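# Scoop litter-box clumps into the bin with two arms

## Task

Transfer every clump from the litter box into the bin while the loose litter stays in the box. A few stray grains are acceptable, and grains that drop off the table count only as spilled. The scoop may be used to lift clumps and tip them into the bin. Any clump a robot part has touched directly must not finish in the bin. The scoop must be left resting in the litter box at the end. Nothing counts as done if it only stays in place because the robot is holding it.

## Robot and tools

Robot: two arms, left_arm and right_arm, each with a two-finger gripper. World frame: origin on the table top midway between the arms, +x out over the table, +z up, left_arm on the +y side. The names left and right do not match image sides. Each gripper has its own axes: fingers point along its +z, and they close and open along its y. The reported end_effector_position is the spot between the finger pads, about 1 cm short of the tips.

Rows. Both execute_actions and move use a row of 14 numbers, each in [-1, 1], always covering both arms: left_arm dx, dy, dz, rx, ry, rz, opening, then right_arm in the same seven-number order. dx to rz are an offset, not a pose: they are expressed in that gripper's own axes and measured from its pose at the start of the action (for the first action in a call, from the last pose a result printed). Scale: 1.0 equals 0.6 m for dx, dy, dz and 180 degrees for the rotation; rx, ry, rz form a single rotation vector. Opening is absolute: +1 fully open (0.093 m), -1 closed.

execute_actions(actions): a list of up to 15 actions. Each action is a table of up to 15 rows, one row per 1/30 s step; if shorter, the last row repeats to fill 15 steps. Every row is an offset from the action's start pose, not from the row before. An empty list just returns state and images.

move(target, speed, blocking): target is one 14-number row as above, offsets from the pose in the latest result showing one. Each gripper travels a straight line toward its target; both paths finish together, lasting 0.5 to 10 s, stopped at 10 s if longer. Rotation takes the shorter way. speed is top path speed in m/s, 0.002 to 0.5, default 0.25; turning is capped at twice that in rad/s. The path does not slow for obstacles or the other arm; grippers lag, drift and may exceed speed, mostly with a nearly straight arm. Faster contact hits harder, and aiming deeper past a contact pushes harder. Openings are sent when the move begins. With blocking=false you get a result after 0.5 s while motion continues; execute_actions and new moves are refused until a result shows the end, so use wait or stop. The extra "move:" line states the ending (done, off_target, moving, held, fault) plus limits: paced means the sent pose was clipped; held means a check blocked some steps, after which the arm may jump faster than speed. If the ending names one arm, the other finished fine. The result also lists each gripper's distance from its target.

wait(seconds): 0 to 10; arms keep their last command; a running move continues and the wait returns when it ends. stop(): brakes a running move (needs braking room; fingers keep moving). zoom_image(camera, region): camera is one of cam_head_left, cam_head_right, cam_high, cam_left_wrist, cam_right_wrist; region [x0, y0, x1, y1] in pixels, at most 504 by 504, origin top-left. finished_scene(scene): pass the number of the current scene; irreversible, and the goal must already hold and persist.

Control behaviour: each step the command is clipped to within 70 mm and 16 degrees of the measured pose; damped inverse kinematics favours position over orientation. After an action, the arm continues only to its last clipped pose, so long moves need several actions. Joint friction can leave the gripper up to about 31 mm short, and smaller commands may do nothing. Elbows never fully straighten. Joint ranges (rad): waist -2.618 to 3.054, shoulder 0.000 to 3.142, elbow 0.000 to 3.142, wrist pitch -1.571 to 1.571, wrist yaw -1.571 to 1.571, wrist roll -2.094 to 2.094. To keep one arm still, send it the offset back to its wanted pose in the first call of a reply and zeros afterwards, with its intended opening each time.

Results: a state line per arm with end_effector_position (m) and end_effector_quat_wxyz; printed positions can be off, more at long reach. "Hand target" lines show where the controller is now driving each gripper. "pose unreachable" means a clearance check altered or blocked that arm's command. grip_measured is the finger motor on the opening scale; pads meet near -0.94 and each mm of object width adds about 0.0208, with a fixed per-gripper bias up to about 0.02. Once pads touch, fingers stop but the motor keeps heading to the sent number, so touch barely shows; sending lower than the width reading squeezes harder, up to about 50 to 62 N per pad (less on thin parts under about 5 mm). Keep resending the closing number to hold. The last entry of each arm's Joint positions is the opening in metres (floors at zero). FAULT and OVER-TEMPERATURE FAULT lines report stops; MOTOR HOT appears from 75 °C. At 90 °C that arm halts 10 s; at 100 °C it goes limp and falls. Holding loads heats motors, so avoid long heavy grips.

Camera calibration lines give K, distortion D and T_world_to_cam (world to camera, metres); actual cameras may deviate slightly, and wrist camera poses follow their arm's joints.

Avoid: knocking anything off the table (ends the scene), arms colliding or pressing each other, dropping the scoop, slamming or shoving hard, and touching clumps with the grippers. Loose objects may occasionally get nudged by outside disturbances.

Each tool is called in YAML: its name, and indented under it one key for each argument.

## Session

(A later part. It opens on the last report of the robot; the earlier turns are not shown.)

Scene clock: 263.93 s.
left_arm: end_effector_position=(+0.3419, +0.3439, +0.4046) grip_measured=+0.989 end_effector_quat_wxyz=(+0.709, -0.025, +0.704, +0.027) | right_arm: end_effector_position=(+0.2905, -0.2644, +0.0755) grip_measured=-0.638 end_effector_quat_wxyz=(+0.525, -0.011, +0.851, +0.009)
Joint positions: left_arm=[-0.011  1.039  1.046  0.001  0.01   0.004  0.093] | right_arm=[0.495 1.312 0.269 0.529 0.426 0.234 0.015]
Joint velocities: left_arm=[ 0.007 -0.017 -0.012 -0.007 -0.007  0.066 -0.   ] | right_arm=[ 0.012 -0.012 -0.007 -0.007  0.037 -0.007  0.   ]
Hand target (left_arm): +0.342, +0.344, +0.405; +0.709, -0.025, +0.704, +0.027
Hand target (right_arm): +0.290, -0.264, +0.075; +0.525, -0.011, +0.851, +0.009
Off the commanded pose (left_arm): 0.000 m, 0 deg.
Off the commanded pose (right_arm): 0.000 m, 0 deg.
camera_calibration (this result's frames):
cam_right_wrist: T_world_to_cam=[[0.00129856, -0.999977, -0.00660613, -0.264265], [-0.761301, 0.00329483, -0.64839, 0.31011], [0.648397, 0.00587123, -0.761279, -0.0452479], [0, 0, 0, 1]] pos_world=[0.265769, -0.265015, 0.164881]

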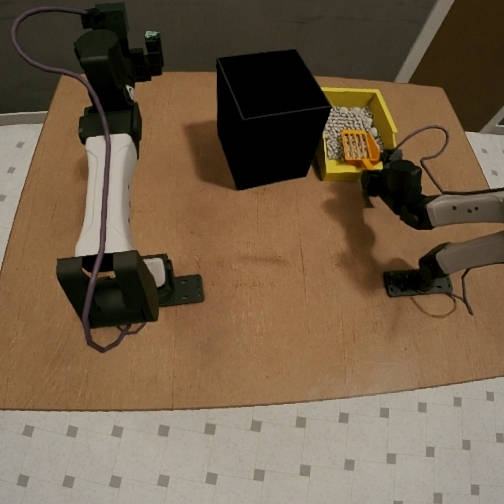

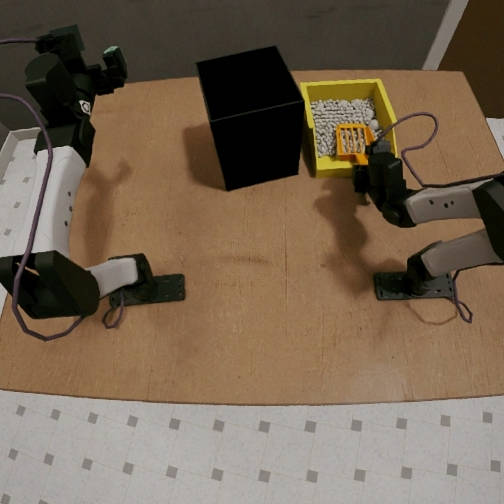

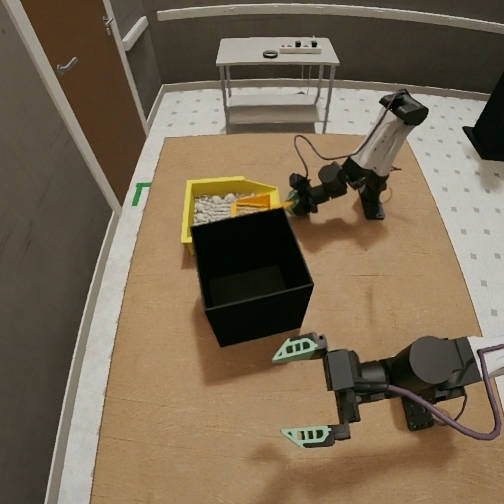

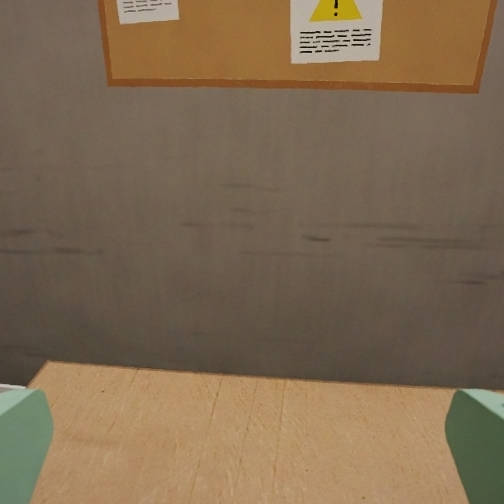

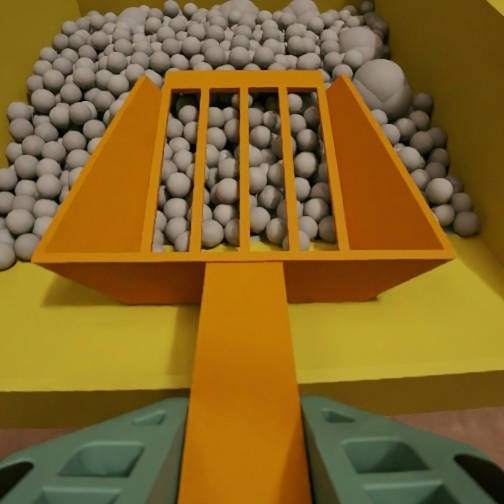

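zoom_image:
  camera: "cam_right_wrist"
  region: [120, 50, 380, 310]

zoom_image:
  camera: "cam_right_wrist"
  region: [40, 0, 460, 130]

Region (120, 50, 380, 310) of cam_right_wrist's 504x504 image, scaled by 1.938, with more detail than that image has.

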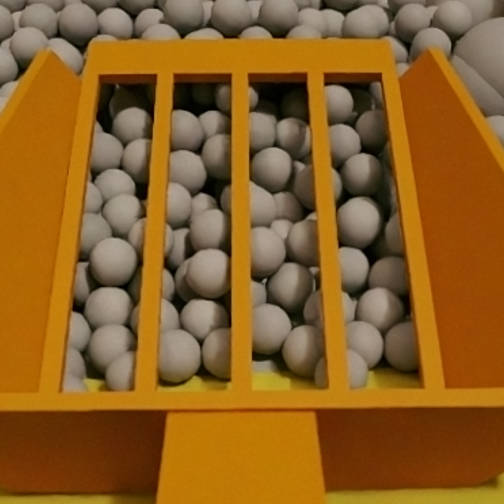

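Region (40, 0, 460, 130) of cam_right_wrist's 504x504 image, scaled by 1.200, with more detail than that image has; it fills the top 156 rows of this view, and the rest is white.

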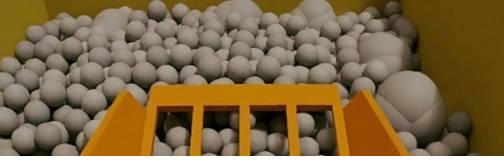

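move:
  target: [0,0,0,0,0,0,1, -0.1529,-0.064,-0.1586,0.0352,0.2065,0.0338,-0.68]
  speed: 0.15

Scene clock: 322.97 s.
left_arm: end_effector_position=(+0.3419, +0.3439, +0.4046) grip_measured=+0.989 end_effector_quat_wxyz=(+0.709, -0.025, +0.704, +0.027) | right_arm: end_effector_position=(+0.2475, -0.3041, +0.1942) grip_measured=-0.638 end_effector_quat_wxyz=(+0.225, +0.045, +0.973, -0.017)
Joint positions: left_arm=[-0.011  1.039  1.046  0.001  0.01   0.004  0.093] | right_arm=[ 0.309  1.245  1.202 -1.112  0.191  0.377  0.015]
Joint velocities: left_arm=[ 0.007 -0.007 -0.027  0.051 -0.007 -0.066  0.001] | right_arm=[-0.007 -0.012  0.017 -0.051 -0.022 -0.022 -0.001]
Hand target (left_arm): +0.342, +0.344, +0.405; +0.709, -0.025, +0.704, +0.027
Hand target (right_arm): +0.251, -0.306, +0.199; +0.227, +0.053, +0.972, -0.014
Off the commanded pose (left_arm): 0.000 m, 0 deg.
Off the commanded pose (right_arm): 0.006 m, 2 deg.
move: done
camera_calibration (this result's frames):
cam_right_wrist: T_world_to_cam=[[-0.118696, -0.992546, 0.0276476, -0.277858], [-0.991611, 0.117058, -0.0548185, 0.330816], [0.0511735, -0.0339224, -0.998113, 0.254911], [0, 0, 0, 1]] pos_world=[0.282016, -0.305865, 0.280247]

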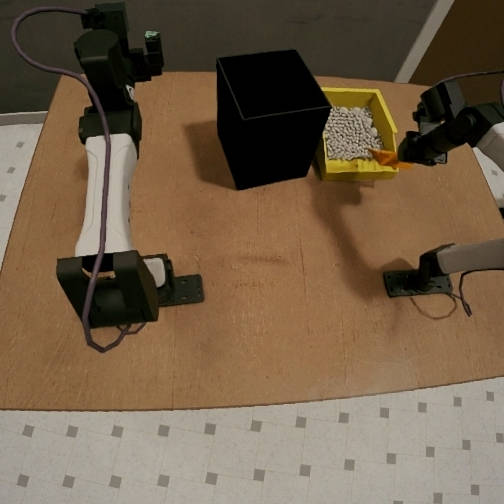

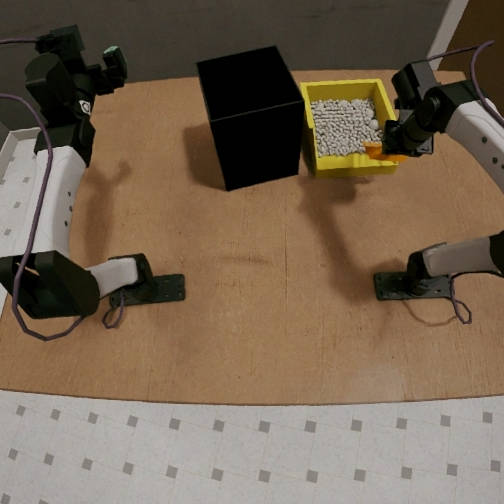

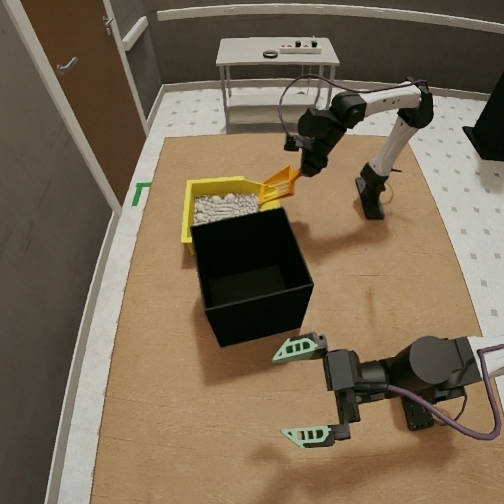

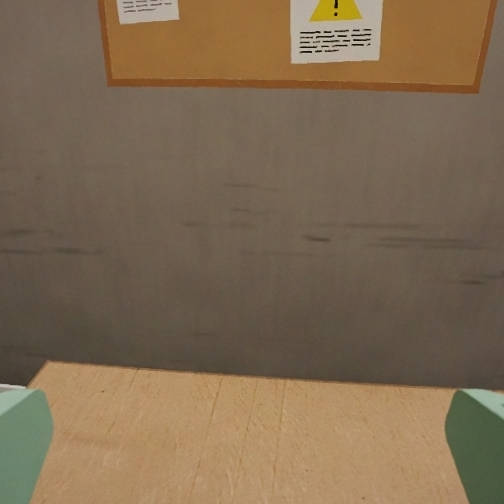

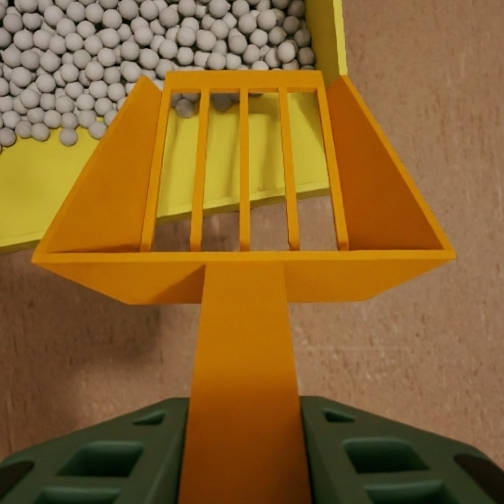

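zoom_image:
  camera: "cam_head_right"
  region: [295, 75, 415, 185]

zoom_image:
  camera: "cam_high"
  region: [180, 130, 340, 240]

Region (295, 75, 415, 185) of cam_head_right's 504x504 image, scaled by 4.200, with more detail than that image has; it fills the top 462 rows of this view, and the rest is white.

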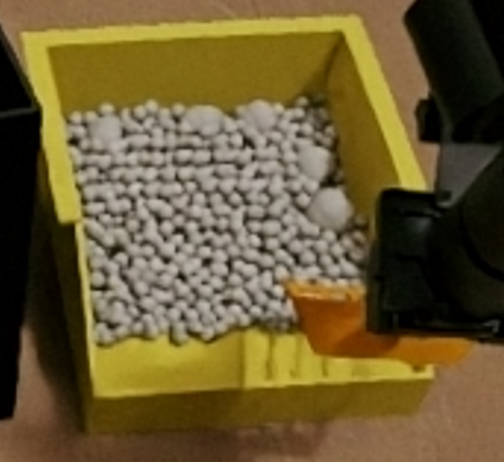

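Region (180, 130, 340, 240) of cam_high's 504x504 image, scaled by 3.150, with more detail than that image has; it fills the top 346 rows of this view, and the rest is white.

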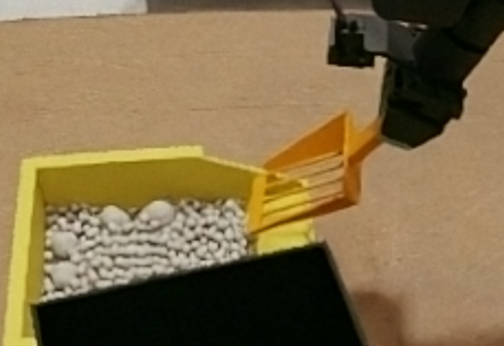

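move:
  target: [0,0,0,0,0,0,1, 0.0372,0.0083,0.0763,0.0025,0,0.0165,-0.68]
  speed: 0.1

Scene clock: 342.70 s.
left_arm: end_effector_position=(+0.3419, +0.3439, +0.4046) grip_measured=+0.989 end_effector_quat_wxyz=(+0.709, -0.025, +0.704, +0.027) | right_arm: end_effector_position=(+0.2516, -0.3009, +0.1490) grip_measured=-0.638 end_effector_quat_wxyz=(+0.228, +0.071, +0.971, -0.016)
Joint positions: left_arm=[-0.011  1.039  1.046  0.001  0.01   0.004  0.093] | right_arm=[ 0.325  1.245  1.02  -0.931  0.208  0.444  0.015]
Joint velocities: left_arm=[-0.012  0.027 -0.027  0.037 -0.022  0.007  0.   ] | right_arm=[-0.007 -0.007  0.007 -0.125  0.007 -0.022  0.001]
Hand target (left_arm): +0.342, +0.344, +0.405; +0.709, -0.025, +0.704, +0.027
Hand target (right_arm): +0.247, -0.299, +0.143; +0.225, +0.071, +0.972, -0.015
Off the commanded pose (left_arm): 0.000 m, 0 deg.
Off the commanded pose (right_arm): 0.007 m, 0 deg.
move: done
camera_calibration (this result's frames):
cam_right_wrist: T_world_to_cam=[[-0.168926, -0.985552, 0.0122732, -0.255857], [-0.983946, 0.167897, -0.0604997, 0.34623], [0.0575649, -0.0222962, -0.998093, 0.211612], [0, 0, 0, 1]] pos_world=[0.28527, -0.305574, 0.235296]

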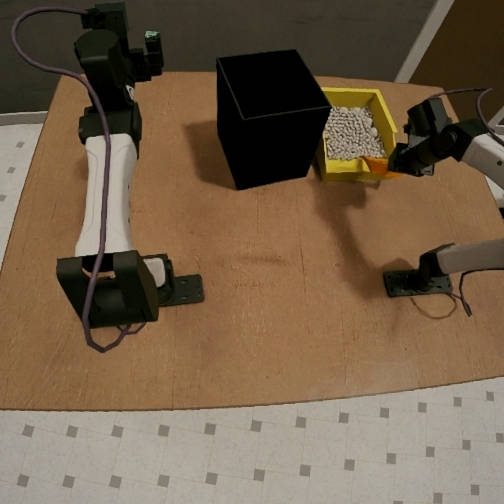

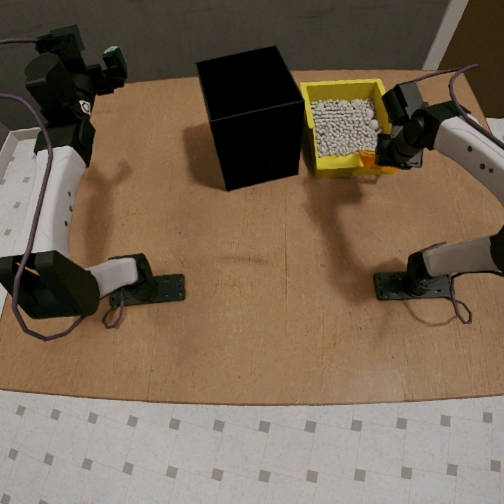

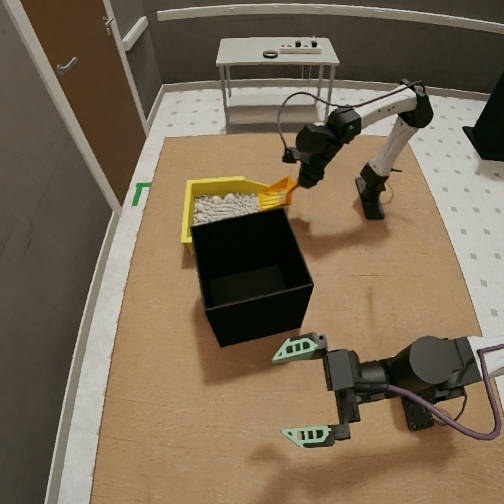

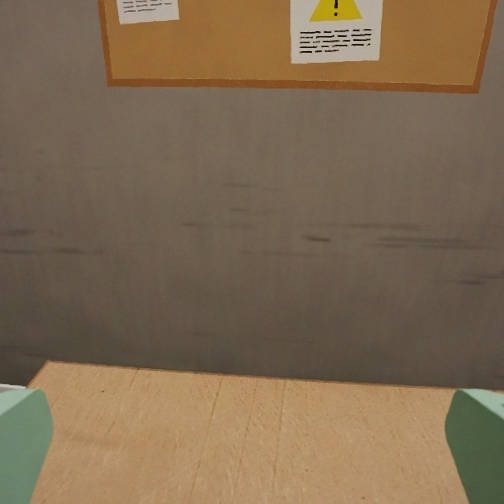

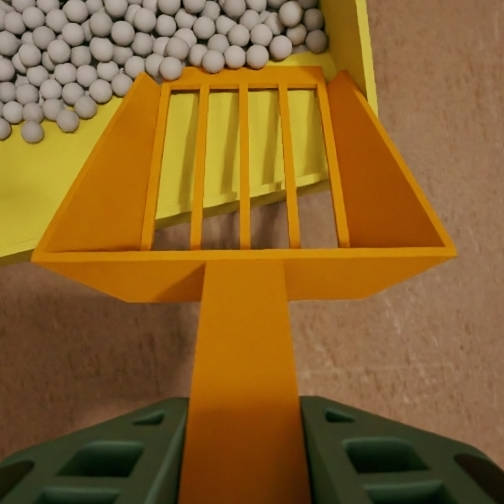

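zoom_image:
  camera: "cam_right_wrist"
  region: [120, 0, 400, 280]

zoom_image:
  camera: "cam_high"
  region: [200, 150, 320, 230]

Region (120, 0, 400, 280) of cam_right_wrist's 504x504 image, scaled by 1.800, with more detail than that image has.

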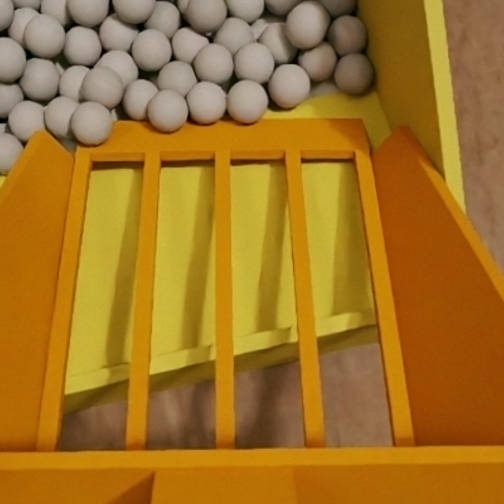

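Region (200, 150, 320, 230) of cam_high's 504x504 image, scaled by 4.200, with more detail than that image has.

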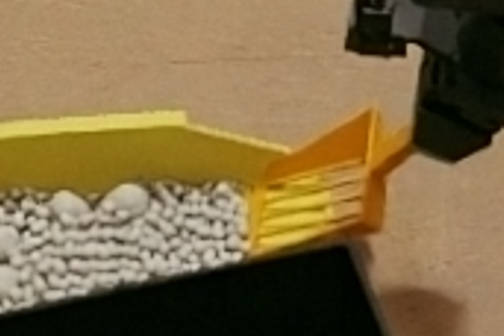

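move:
  target: [0,0,0,0,0,0,1, -0.066,0.0233,0.0703,0,-0.015,0,-0.68]
  speed: 0.06

Scene clock: 366.30 s.
left_arm: end_effector_position=(+0.3419, +0.3439, +0.4046) grip_measured=+0.989 end_effector_quat_wxyz=(+0.709, -0.025, +0.704, +0.027) | right_arm: end_effector_position=(+0.3010, -0.2928, +0.1316) grip_measured=-0.638 end_effector_quat_wxyz=(+0.255, +0.067, +0.965, -0.017)
Joint positions: left_arm=[-0.011  1.039  1.046  0.001  0.01   0.004  0.093] | right_arm=[ 0.304  1.401  1.043 -0.742  0.22   0.406  0.015]
Joint velocities: left_arm=[-0.007  0.007  0.002 -0.051  0.051  0.022 -0.   ] | right_arm=[-0.012  0.017  0.007  0.037  0.095  0.037  0.   ]
Hand target (left_arm): +0.342, +0.344, +0.405; +0.709, -0.025, +0.704, +0.027
Hand target (right_arm): +0.307, -0.295, +0.128; +0.251, +0.071, +0.965, -0.018
Off the commanded pose (left_arm): 0.000 m, 0 deg.
Off the commanded pose (right_arm): 0.007 m, 1 deg.
move: done
camera_calibration (this result's frames):
cam_right_wrist: T_world_to_cam=[[-0.162068, -0.986696, 0.0128411, -0.241803], [-0.980452, 0.159544, -0.115149, 0.3962], [0.111569, -0.0312522, -0.993265, 0.172087], [0, 0, 0, 1]] pos_world=[0.330067, -0.29642, 0.219656]

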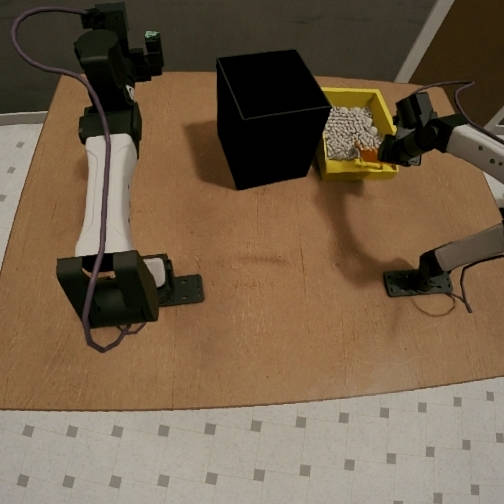

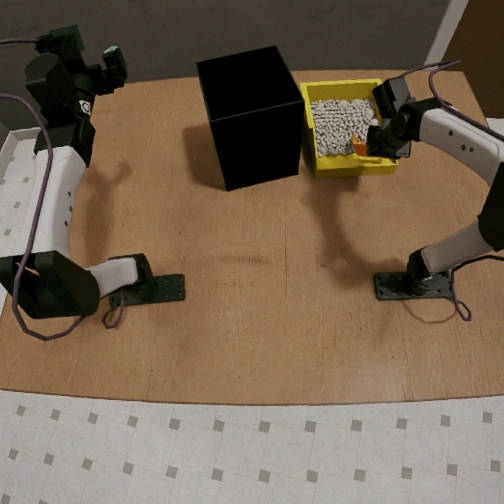

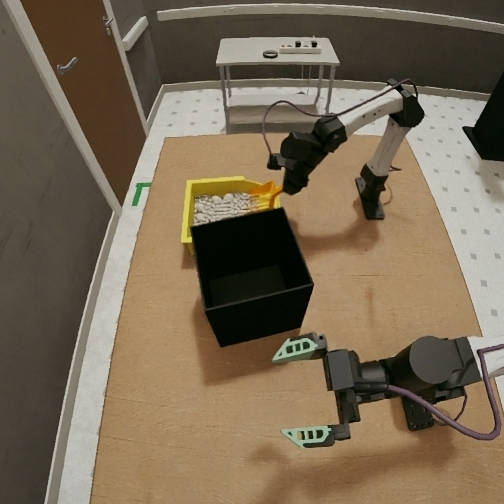

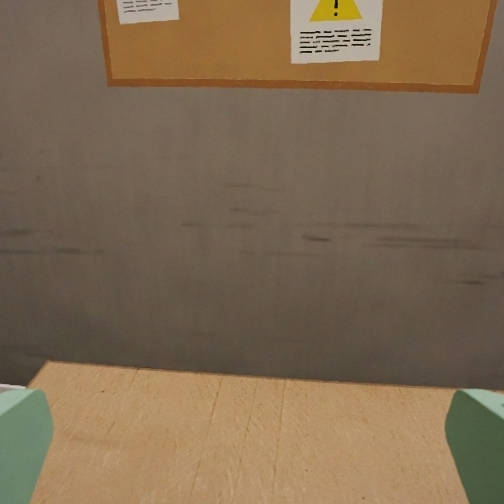

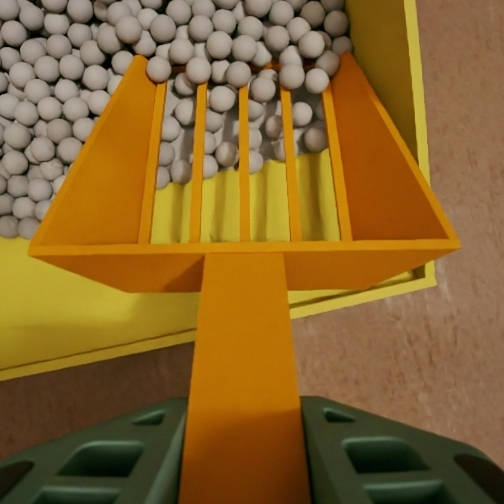

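zoom_image:
  camera: "cam_right_wrist"
  region: [120, 30, 380, 290]

zoom_image:
  camera: "cam_high"
  region: [180, 150, 320, 240]

Region (120, 30, 380, 290) of cam_right_wrist's 504x504 image, scaled by 1.938, with more detail than that image has.

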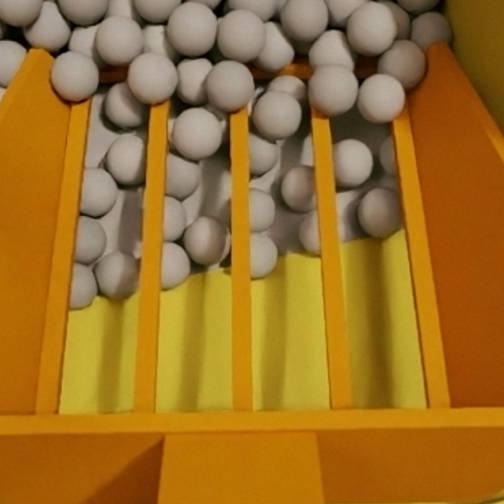

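Region (180, 150, 320, 240) of cam_high's 504x504 image, scaled by 3.600, with more detail than that image has; it fills the top 324 rows of this view, and the rest is white.

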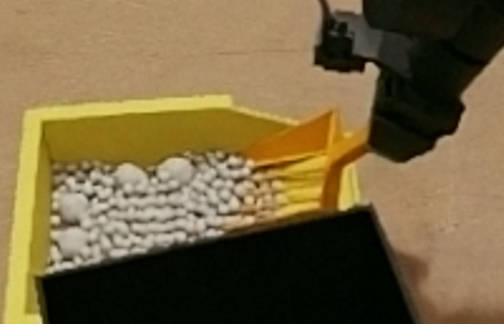

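move:
  target: [0,0,0,0,0,0,1, -0.0654,0.0037,0.0372,0,0,0,-0.68]
  speed: 0.05

Scene clock: 393.20 s.
left_arm: end_effector_position=(+0.3419, +0.3439, +0.4046) grip_measured=+0.989 end_effector_quat_wxyz=(+0.709, -0.025, +0.704, +0.027) | right_arm: end_effector_position=(+0.3376, -0.2932, +0.1332) grip_measured=-0.638 end_effector_quat_wxyz=(+0.253, +0.060, +0.965, -0.018)
Joint positions: left_arm=[-0.011  1.039  1.046  0.001  0.01   0.004  0.093] | right_arm=[ 0.262  1.533  1.167 -0.727  0.196  0.353  0.015]
Joint velocities: left_arm=[ 0.007 -0.017  0.007 -0.007 -0.007  0.051  0.   ] | right_arm=[-0.002 -0.012 -0.002  0.022 -0.007  0.037  0.   ]
Hand target (left_arm): +0.342, +0.344, +0.405; +0.709, -0.025, +0.704, +0.027
Hand target (right_arm): +0.346, -0.297, +0.131; +0.255, +0.067, +0.965, -0.018
Off the commanded pose (left_arm): 0.000 m, 0 deg.
Off the commanded pose (right_arm): 0.009 m, 1 deg.
move: done
camera_calibration (this result's frames):
cam_right_wrist: T_world_to_cam=[[-0.147967, -0.988846, 0.017029, -0.242244], [-0.982977, 0.145149, -0.112645, 0.4286], [0.108917, -0.0334069, -0.993489, 0.169896], [0, 0, 0, 1]] pos_world=[0.366955, -0.296078, 0.221195]

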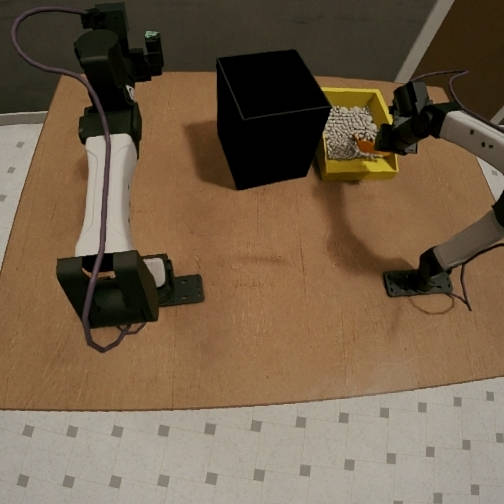

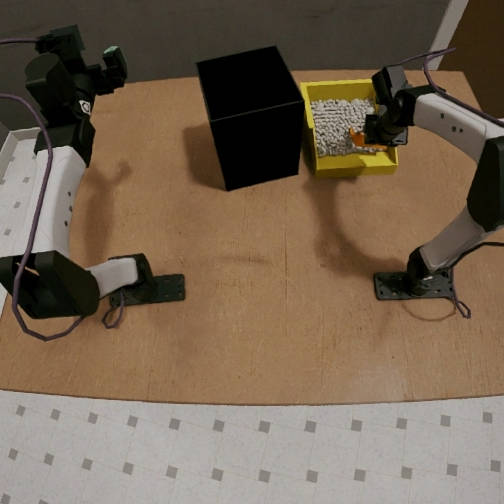

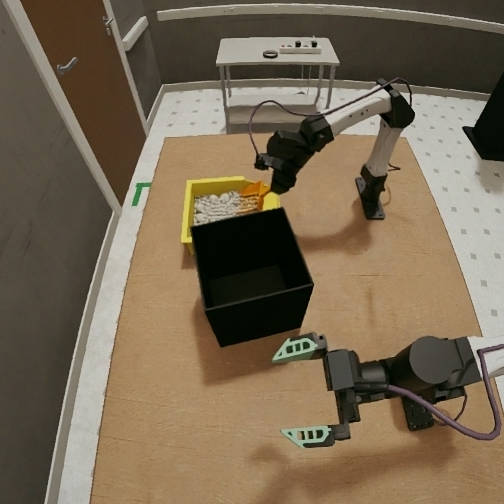

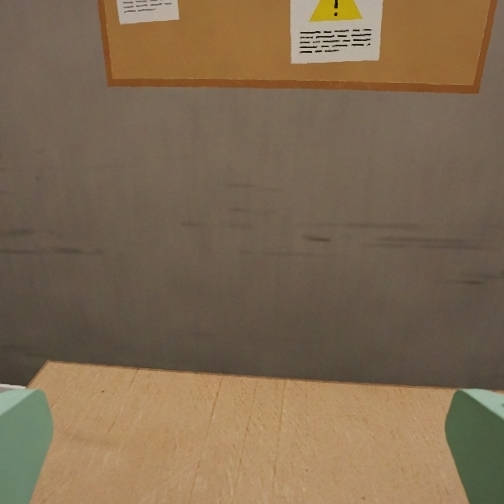

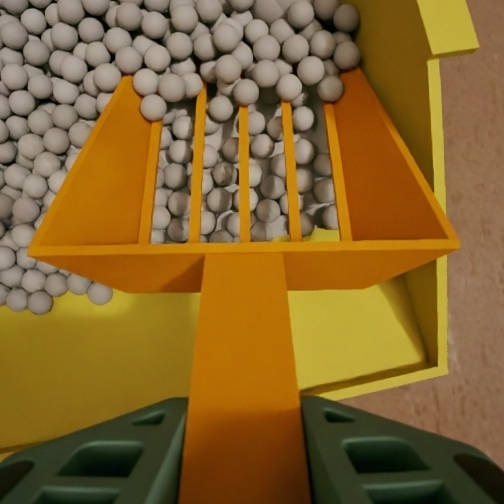

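move:
  target: [0,0,0,0,0,0,1, -0.0708,0.0055,0.0437,0.0027,0,0.0048,-0.68]
  speed: 0.05

zoom_image:
  camera: "cam_high"
  region: [180, 150, 320, 240]

Scene clock: 400.43 s.
left_arm: end_effector_position=(+0.3419, +0.3439, +0.4046) grip_measured=+0.989 end_effector_quat_wxyz=(+0.709, -0.025, +0.704, +0.027) | right_arm: end_effector_position=(+0.3803, -0.2912, +0.1340) grip_measured=-0.638 end_effector_quat_wxyz=(+0.255, +0.062, +0.965, -0.018)
Joint positions: left_arm=[-0.011  1.039  1.046  0.001  0.01   0.004  0.093] | right_arm=[ 0.234  1.688  1.329 -0.727  0.186  0.332  0.015]
Joint velocities: left_arm=[-0.022  0.007 -0.002 -0.022 -0.037  0.051 -0.001] | right_arm=[-0.017 -0.012  0.002  0.11   0.007  0.037 -0.001]
Hand target (left_arm): +0.342, +0.344, +0.405; +0.709, -0.025, +0.704, +0.027
Hand target (right_arm): +0.387, -0.296, +0.131; +0.253, +0.068, +0.965, -0.020
Off the commanded pose (left_arm): 0.000 m, 0 deg.
Off the commanded pose (right_arm): 0.009 m, 1 deg.
move: done
camera_calibration (this result's frames):
cam_right_wrist: T_world_to_cam=[[-0.152458, -0.988176, 0.0162784, -0.23197], [-0.981946, 0.14959, -0.115777, 0.471696], [0.111973, -0.0336358, -0.993142, 0.164824], [0, 0, 0, 1]] pos_world=[0.409358, -0.294244, 0.222082]

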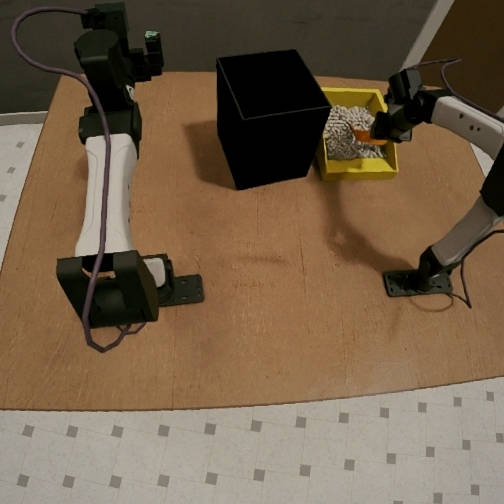

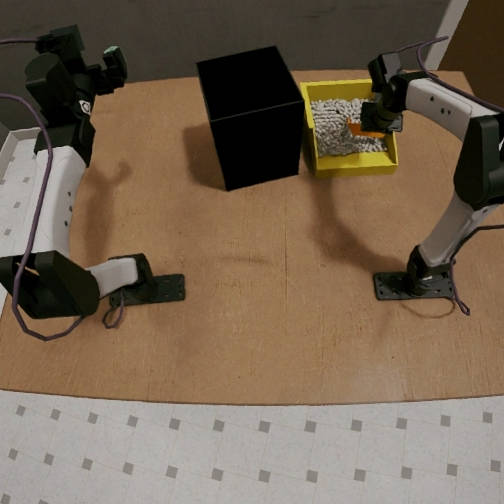

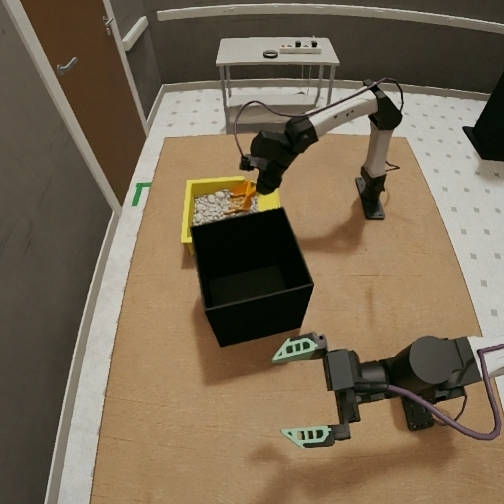

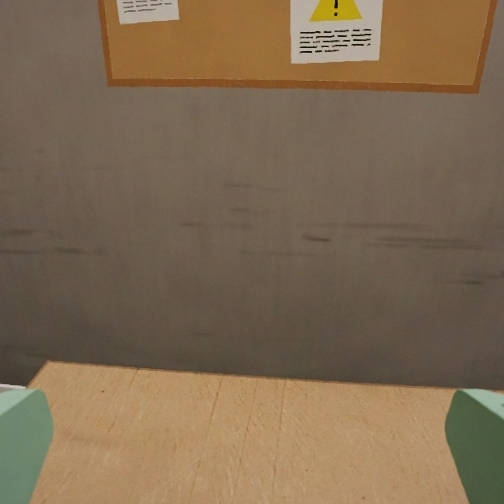

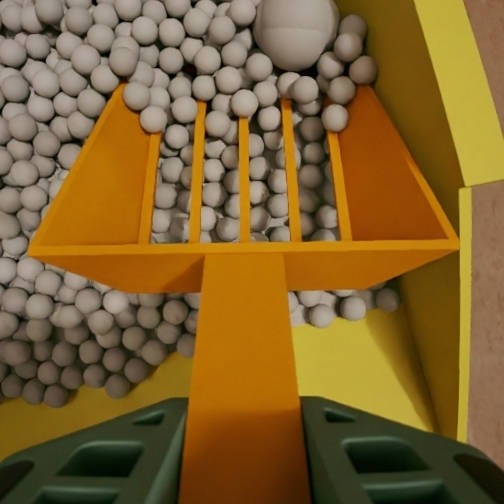

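Region (180, 150, 320, 240) of cam_high's 504x504 image, scaled by 3.600, with more detail than that image has; it fills the top 324 rows of this view, and the rest is white.

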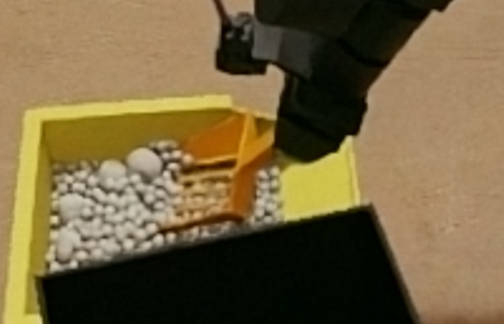

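move:
  target: [0,0,0,0,0,0,1, -0.067,0.0053,0.0438,0.002,0,0.004,-0.68]
  speed: 0.05

zoom_image:
  camera: "cam_high"
  region: [180, 150, 320, 240]

Scene clock: 406.70 s.
left_arm: end_effector_position=(+0.3419, +0.3439, +0.4046) grip_measured=+0.989 end_effector_quat_wxyz=(+0.709, -0.025, +0.704, +0.027) | right_arm: end_effector_position=(+0.4217, -0.2875, +0.1344) grip_measured=-0.638 end_effector_quat_wxyz=(+0.257, +0.060, +0.964, -0.017)
Joint positions: left_arm=[-0.011  1.039  1.046  0.001  0.01   0.004  0.093] | right_arm=[ 0.215  1.838  1.509 -0.748  0.176  0.312  0.015]
Joint velocities: left_arm=[ 0.012  0.022 -0.007  0.007 -0.007 -0.081  0.001] | right_arm=[ 0.002 -0.012 -0.007 -0.051 -0.037  0.022 -0.   ]
Hand target (left_arm): +0.342, +0.344, +0.405; +0.709, -0.025, +0.704, +0.027
Hand target (right_arm): +0.428, -0.294, +0.130; +0.255, +0.069, +0.964, -0.020
Off the commanded pose (left_arm): 0.000 m, 0 deg.
Off the commanded pose (right_arm): 0.010 m, 1 deg.
move: done
camera_calibration (this result's frames):
cam_right_wrist: T_world_to_cam=[[-0.149333, -0.988681, 0.0144898, -0.223256], [-0.981814, 0.146527, -0.120707, 0.5116], [0.117218, -0.0322519, -0.992582, 0.158835], [0, 0, 0, 1]] pos_world=[0.450339, -0.290569, 0.222646]

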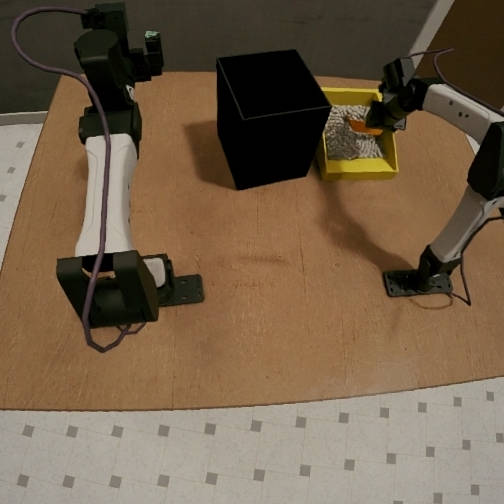

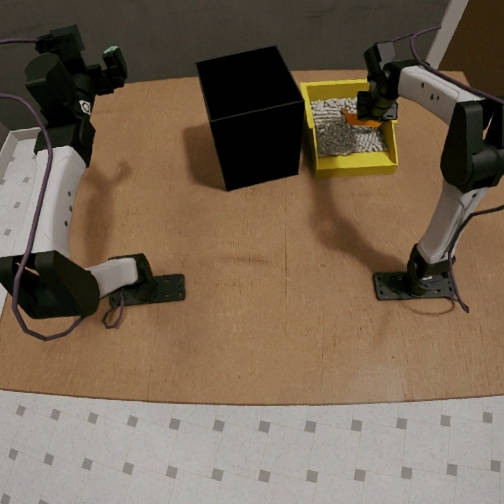

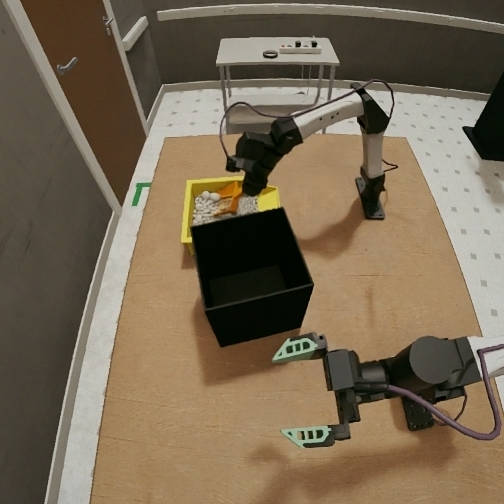

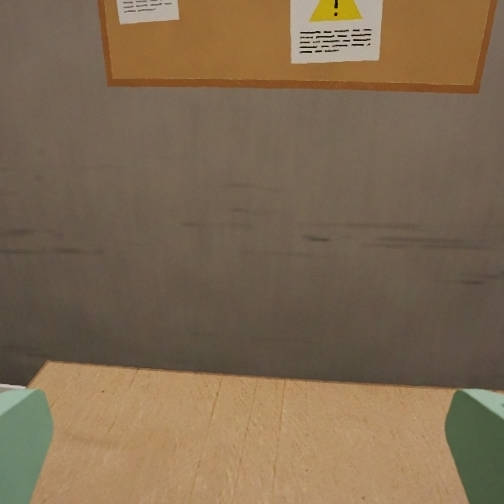

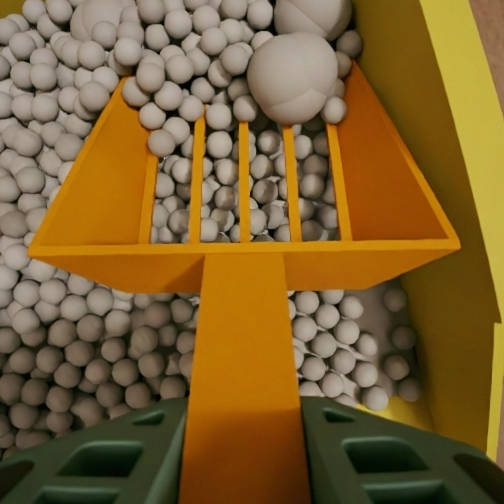

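Region (180, 150, 320, 240) of cam_high's 504x504 image, scaled by 3.600, with more detail than that image has; it fills the top 324 rows of this view, and the rest is white.

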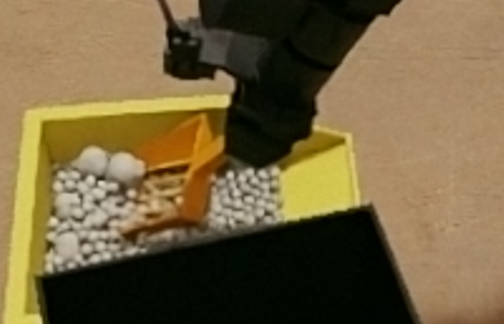

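move:
  target: [0,0,0,0,0,0,1, -0.0495,0.002,0.0335,0.002,0,0.004,-0.68]
  speed: 0.04

zoom_image:
  camera: "cam_high"
  region: [180, 150, 320, 240]

Scene clock: 413.40 s.
left_arm: end_effector_position=(+0.3419, +0.3439, +0.4046) grip_measured=+0.989 end_effector_quat_wxyz=(+0.709, -0.025, +0.704, +0.027) | right_arm: end_effector_position=(+0.4475, -0.2867, +0.1359) grip_measured=-0.638 end_effector_quat_wxyz=(+0.255, +0.064, +0.965, -0.020)
Joint positions: left_arm=[-0.011  1.039  1.046  0.001  0.01   0.004  0.093] | right_arm=[ 0.205  1.942  1.655 -0.795  0.177  0.309  0.015]
Joint velocities: left_arm=[ 0.002 -0.007  0.007 -0.066 -0.051 -0.037  0.   ] | right_arm=[-0.017  0.007  0.017 -0.066 -0.022  0.037  0.   ]
Hand target (left_arm): +0.342, +0.344, +0.405; +0.709, -0.025, +0.704, +0.027
Hand target (right_arm): +0.457, -0.291, +0.131; +0.257, +0.067, +0.964, -0.019
Off the commanded pose (left_arm): 0.000 m, 0 deg.
Off the commanded pose (right_arm): 0.011 m, 1 deg.
move: off_target (right_arm)
camera_calibration (this result's frames):
cam_right_wrist: T_world_to_cam=[[-0.157161, -0.987398, 0.0186098, -0.215279], [-0.981233, 0.153992, -0.11605, 0.538175], [0.111722, -0.036499, -0.993069, 0.158617], [0, 0, 0, 1]] pos_world=[0.476521, -0.289652, 0.223979]

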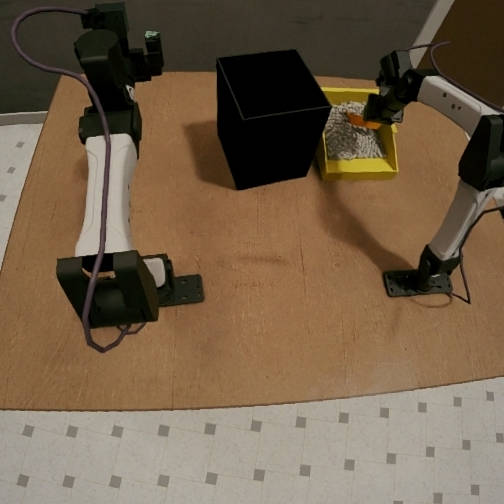

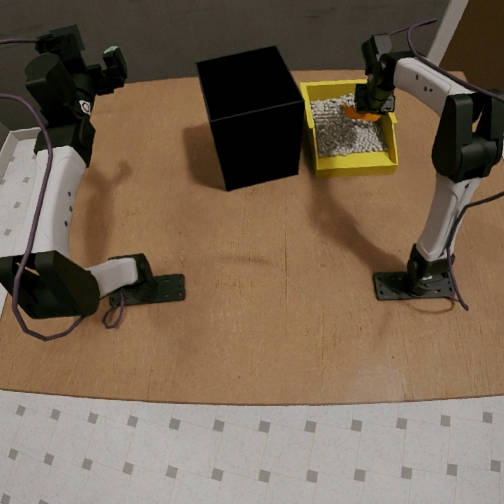

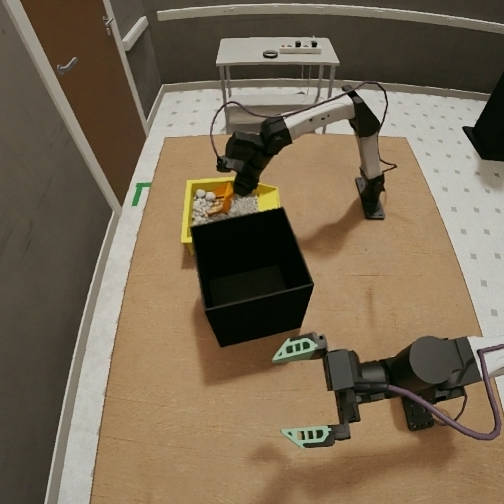

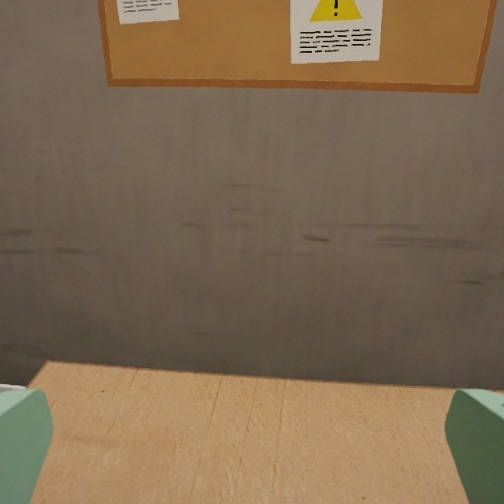

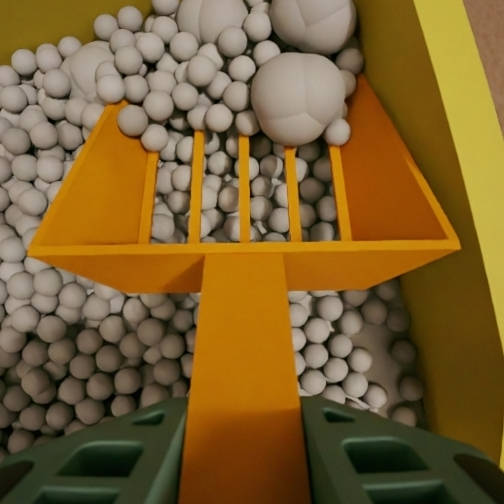

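Region (180, 150, 320, 240) of cam_high's 504x504 image, scaled by 3.600, with more detail than that image has; it fills the top 324 rows of this view, and the rest is white.

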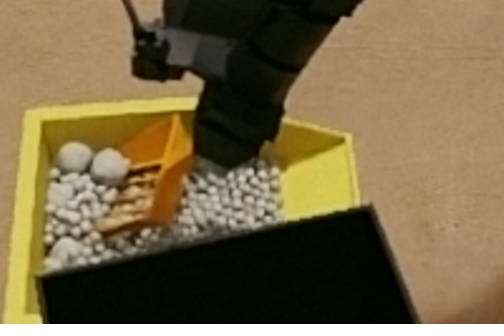

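move:
  target: [0,0,0,0,0,0,1, -0.025,0.001,0.0195,0.0,0,0.0,-0.68]
  speed: 0.03

zoom_image:
  camera: "cam_high"
  region: [180, 150, 320, 240]

Scene clock: 421.53 s.
left_arm: end_effector_position=(+0.3419, +0.3439, +0.4046) grip_measured=+0.989 end_effector_quat_wxyz=(+0.709, -0.025, +0.704, +0.027) | right_arm: end_effector_position=(+0.4507, -0.2860, +0.1393) grip_measured=-0.638 end_effector_quat_wxyz=(+0.245, +0.063, +0.967, -0.023)
Joint positions: left_arm=[-0.011  1.039  1.046  0.001  0.01   0.004  0.093] | right_arm=[ 0.205  1.973  1.721 -0.852  0.177  0.309  0.015]
Joint velocities: left_arm=[-0.012 -0.007 -0.007 -0.037  0.007 -0.007  0.001] | right_arm=[ 0.007  0.002  0.017  0.007 -0.007 -0.066 -0.   ]
Hand target (left_arm): +0.342, +0.344, +0.405; +0.709, -0.025, +0.704, +0.027
Hand target (right_arm): +0.465, -0.289, +0.133; +0.255, +0.064, +0.965, -0.020
Off the commanded pose (left_arm): 0.000 m, 0 deg.
Off the commanded pose (right_arm): 0.017 m, 1 deg.
move: off_target (right_arm)
camera_calibration (this result's frames):
cam_right_wrist: T_world_to_cam=[[-0.156681, -0.98729, 0.0266456, -0.215434], [-0.983482, 0.153487, -0.0959411, 0.539658], [0.090632, -0.0412376, -0.99503, 0.170021], [0, 0, 0, 1]] pos_world=[0.481581, -0.288515, 0.226692]

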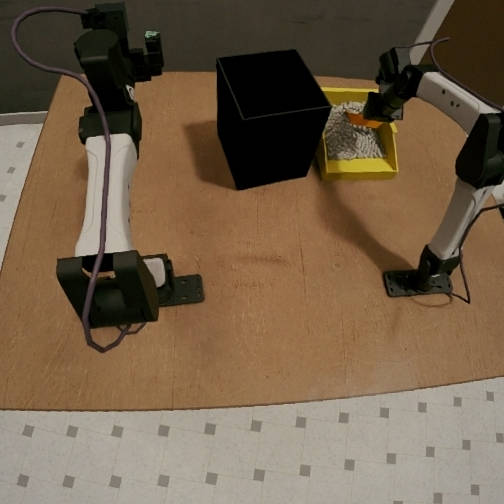

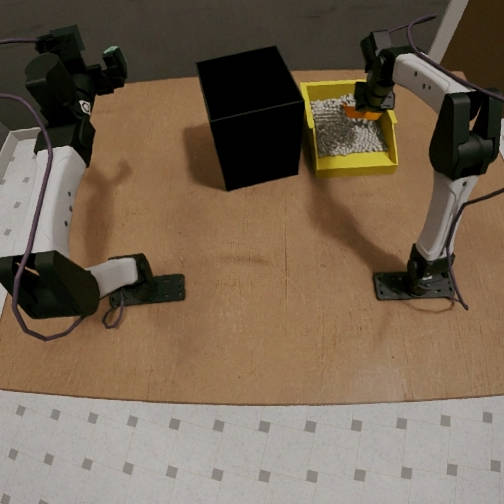

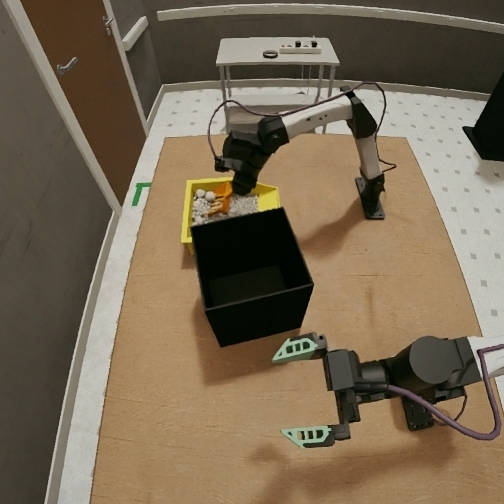

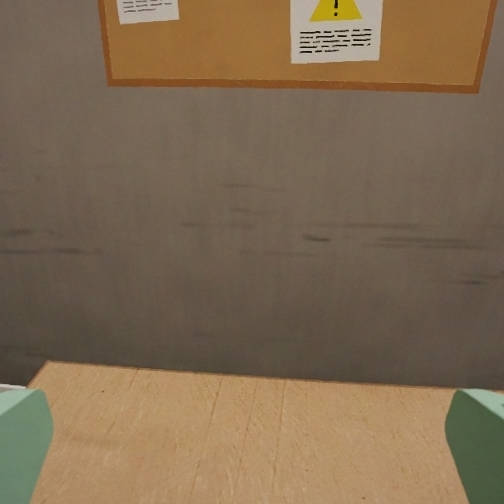

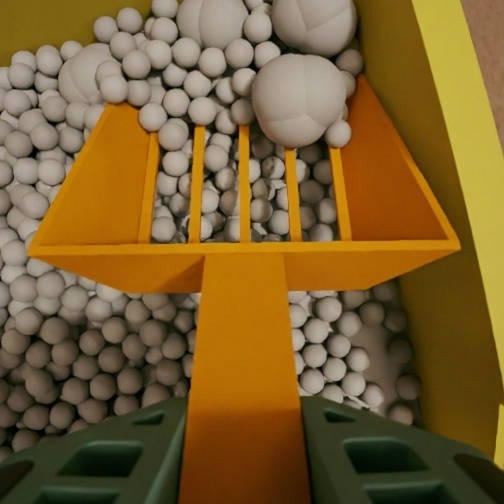

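Region (180, 150, 320, 240) of cam_high's 504x504 image, scaled by 3.600, with more detail than that image has; it fills the top 324 rows of this view, and the rest is white.

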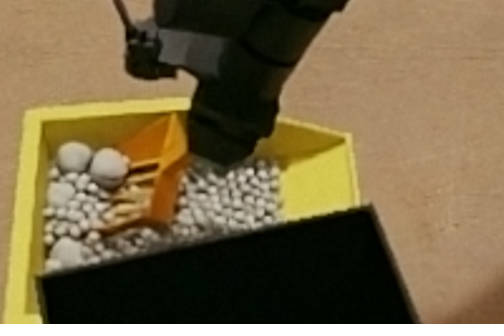

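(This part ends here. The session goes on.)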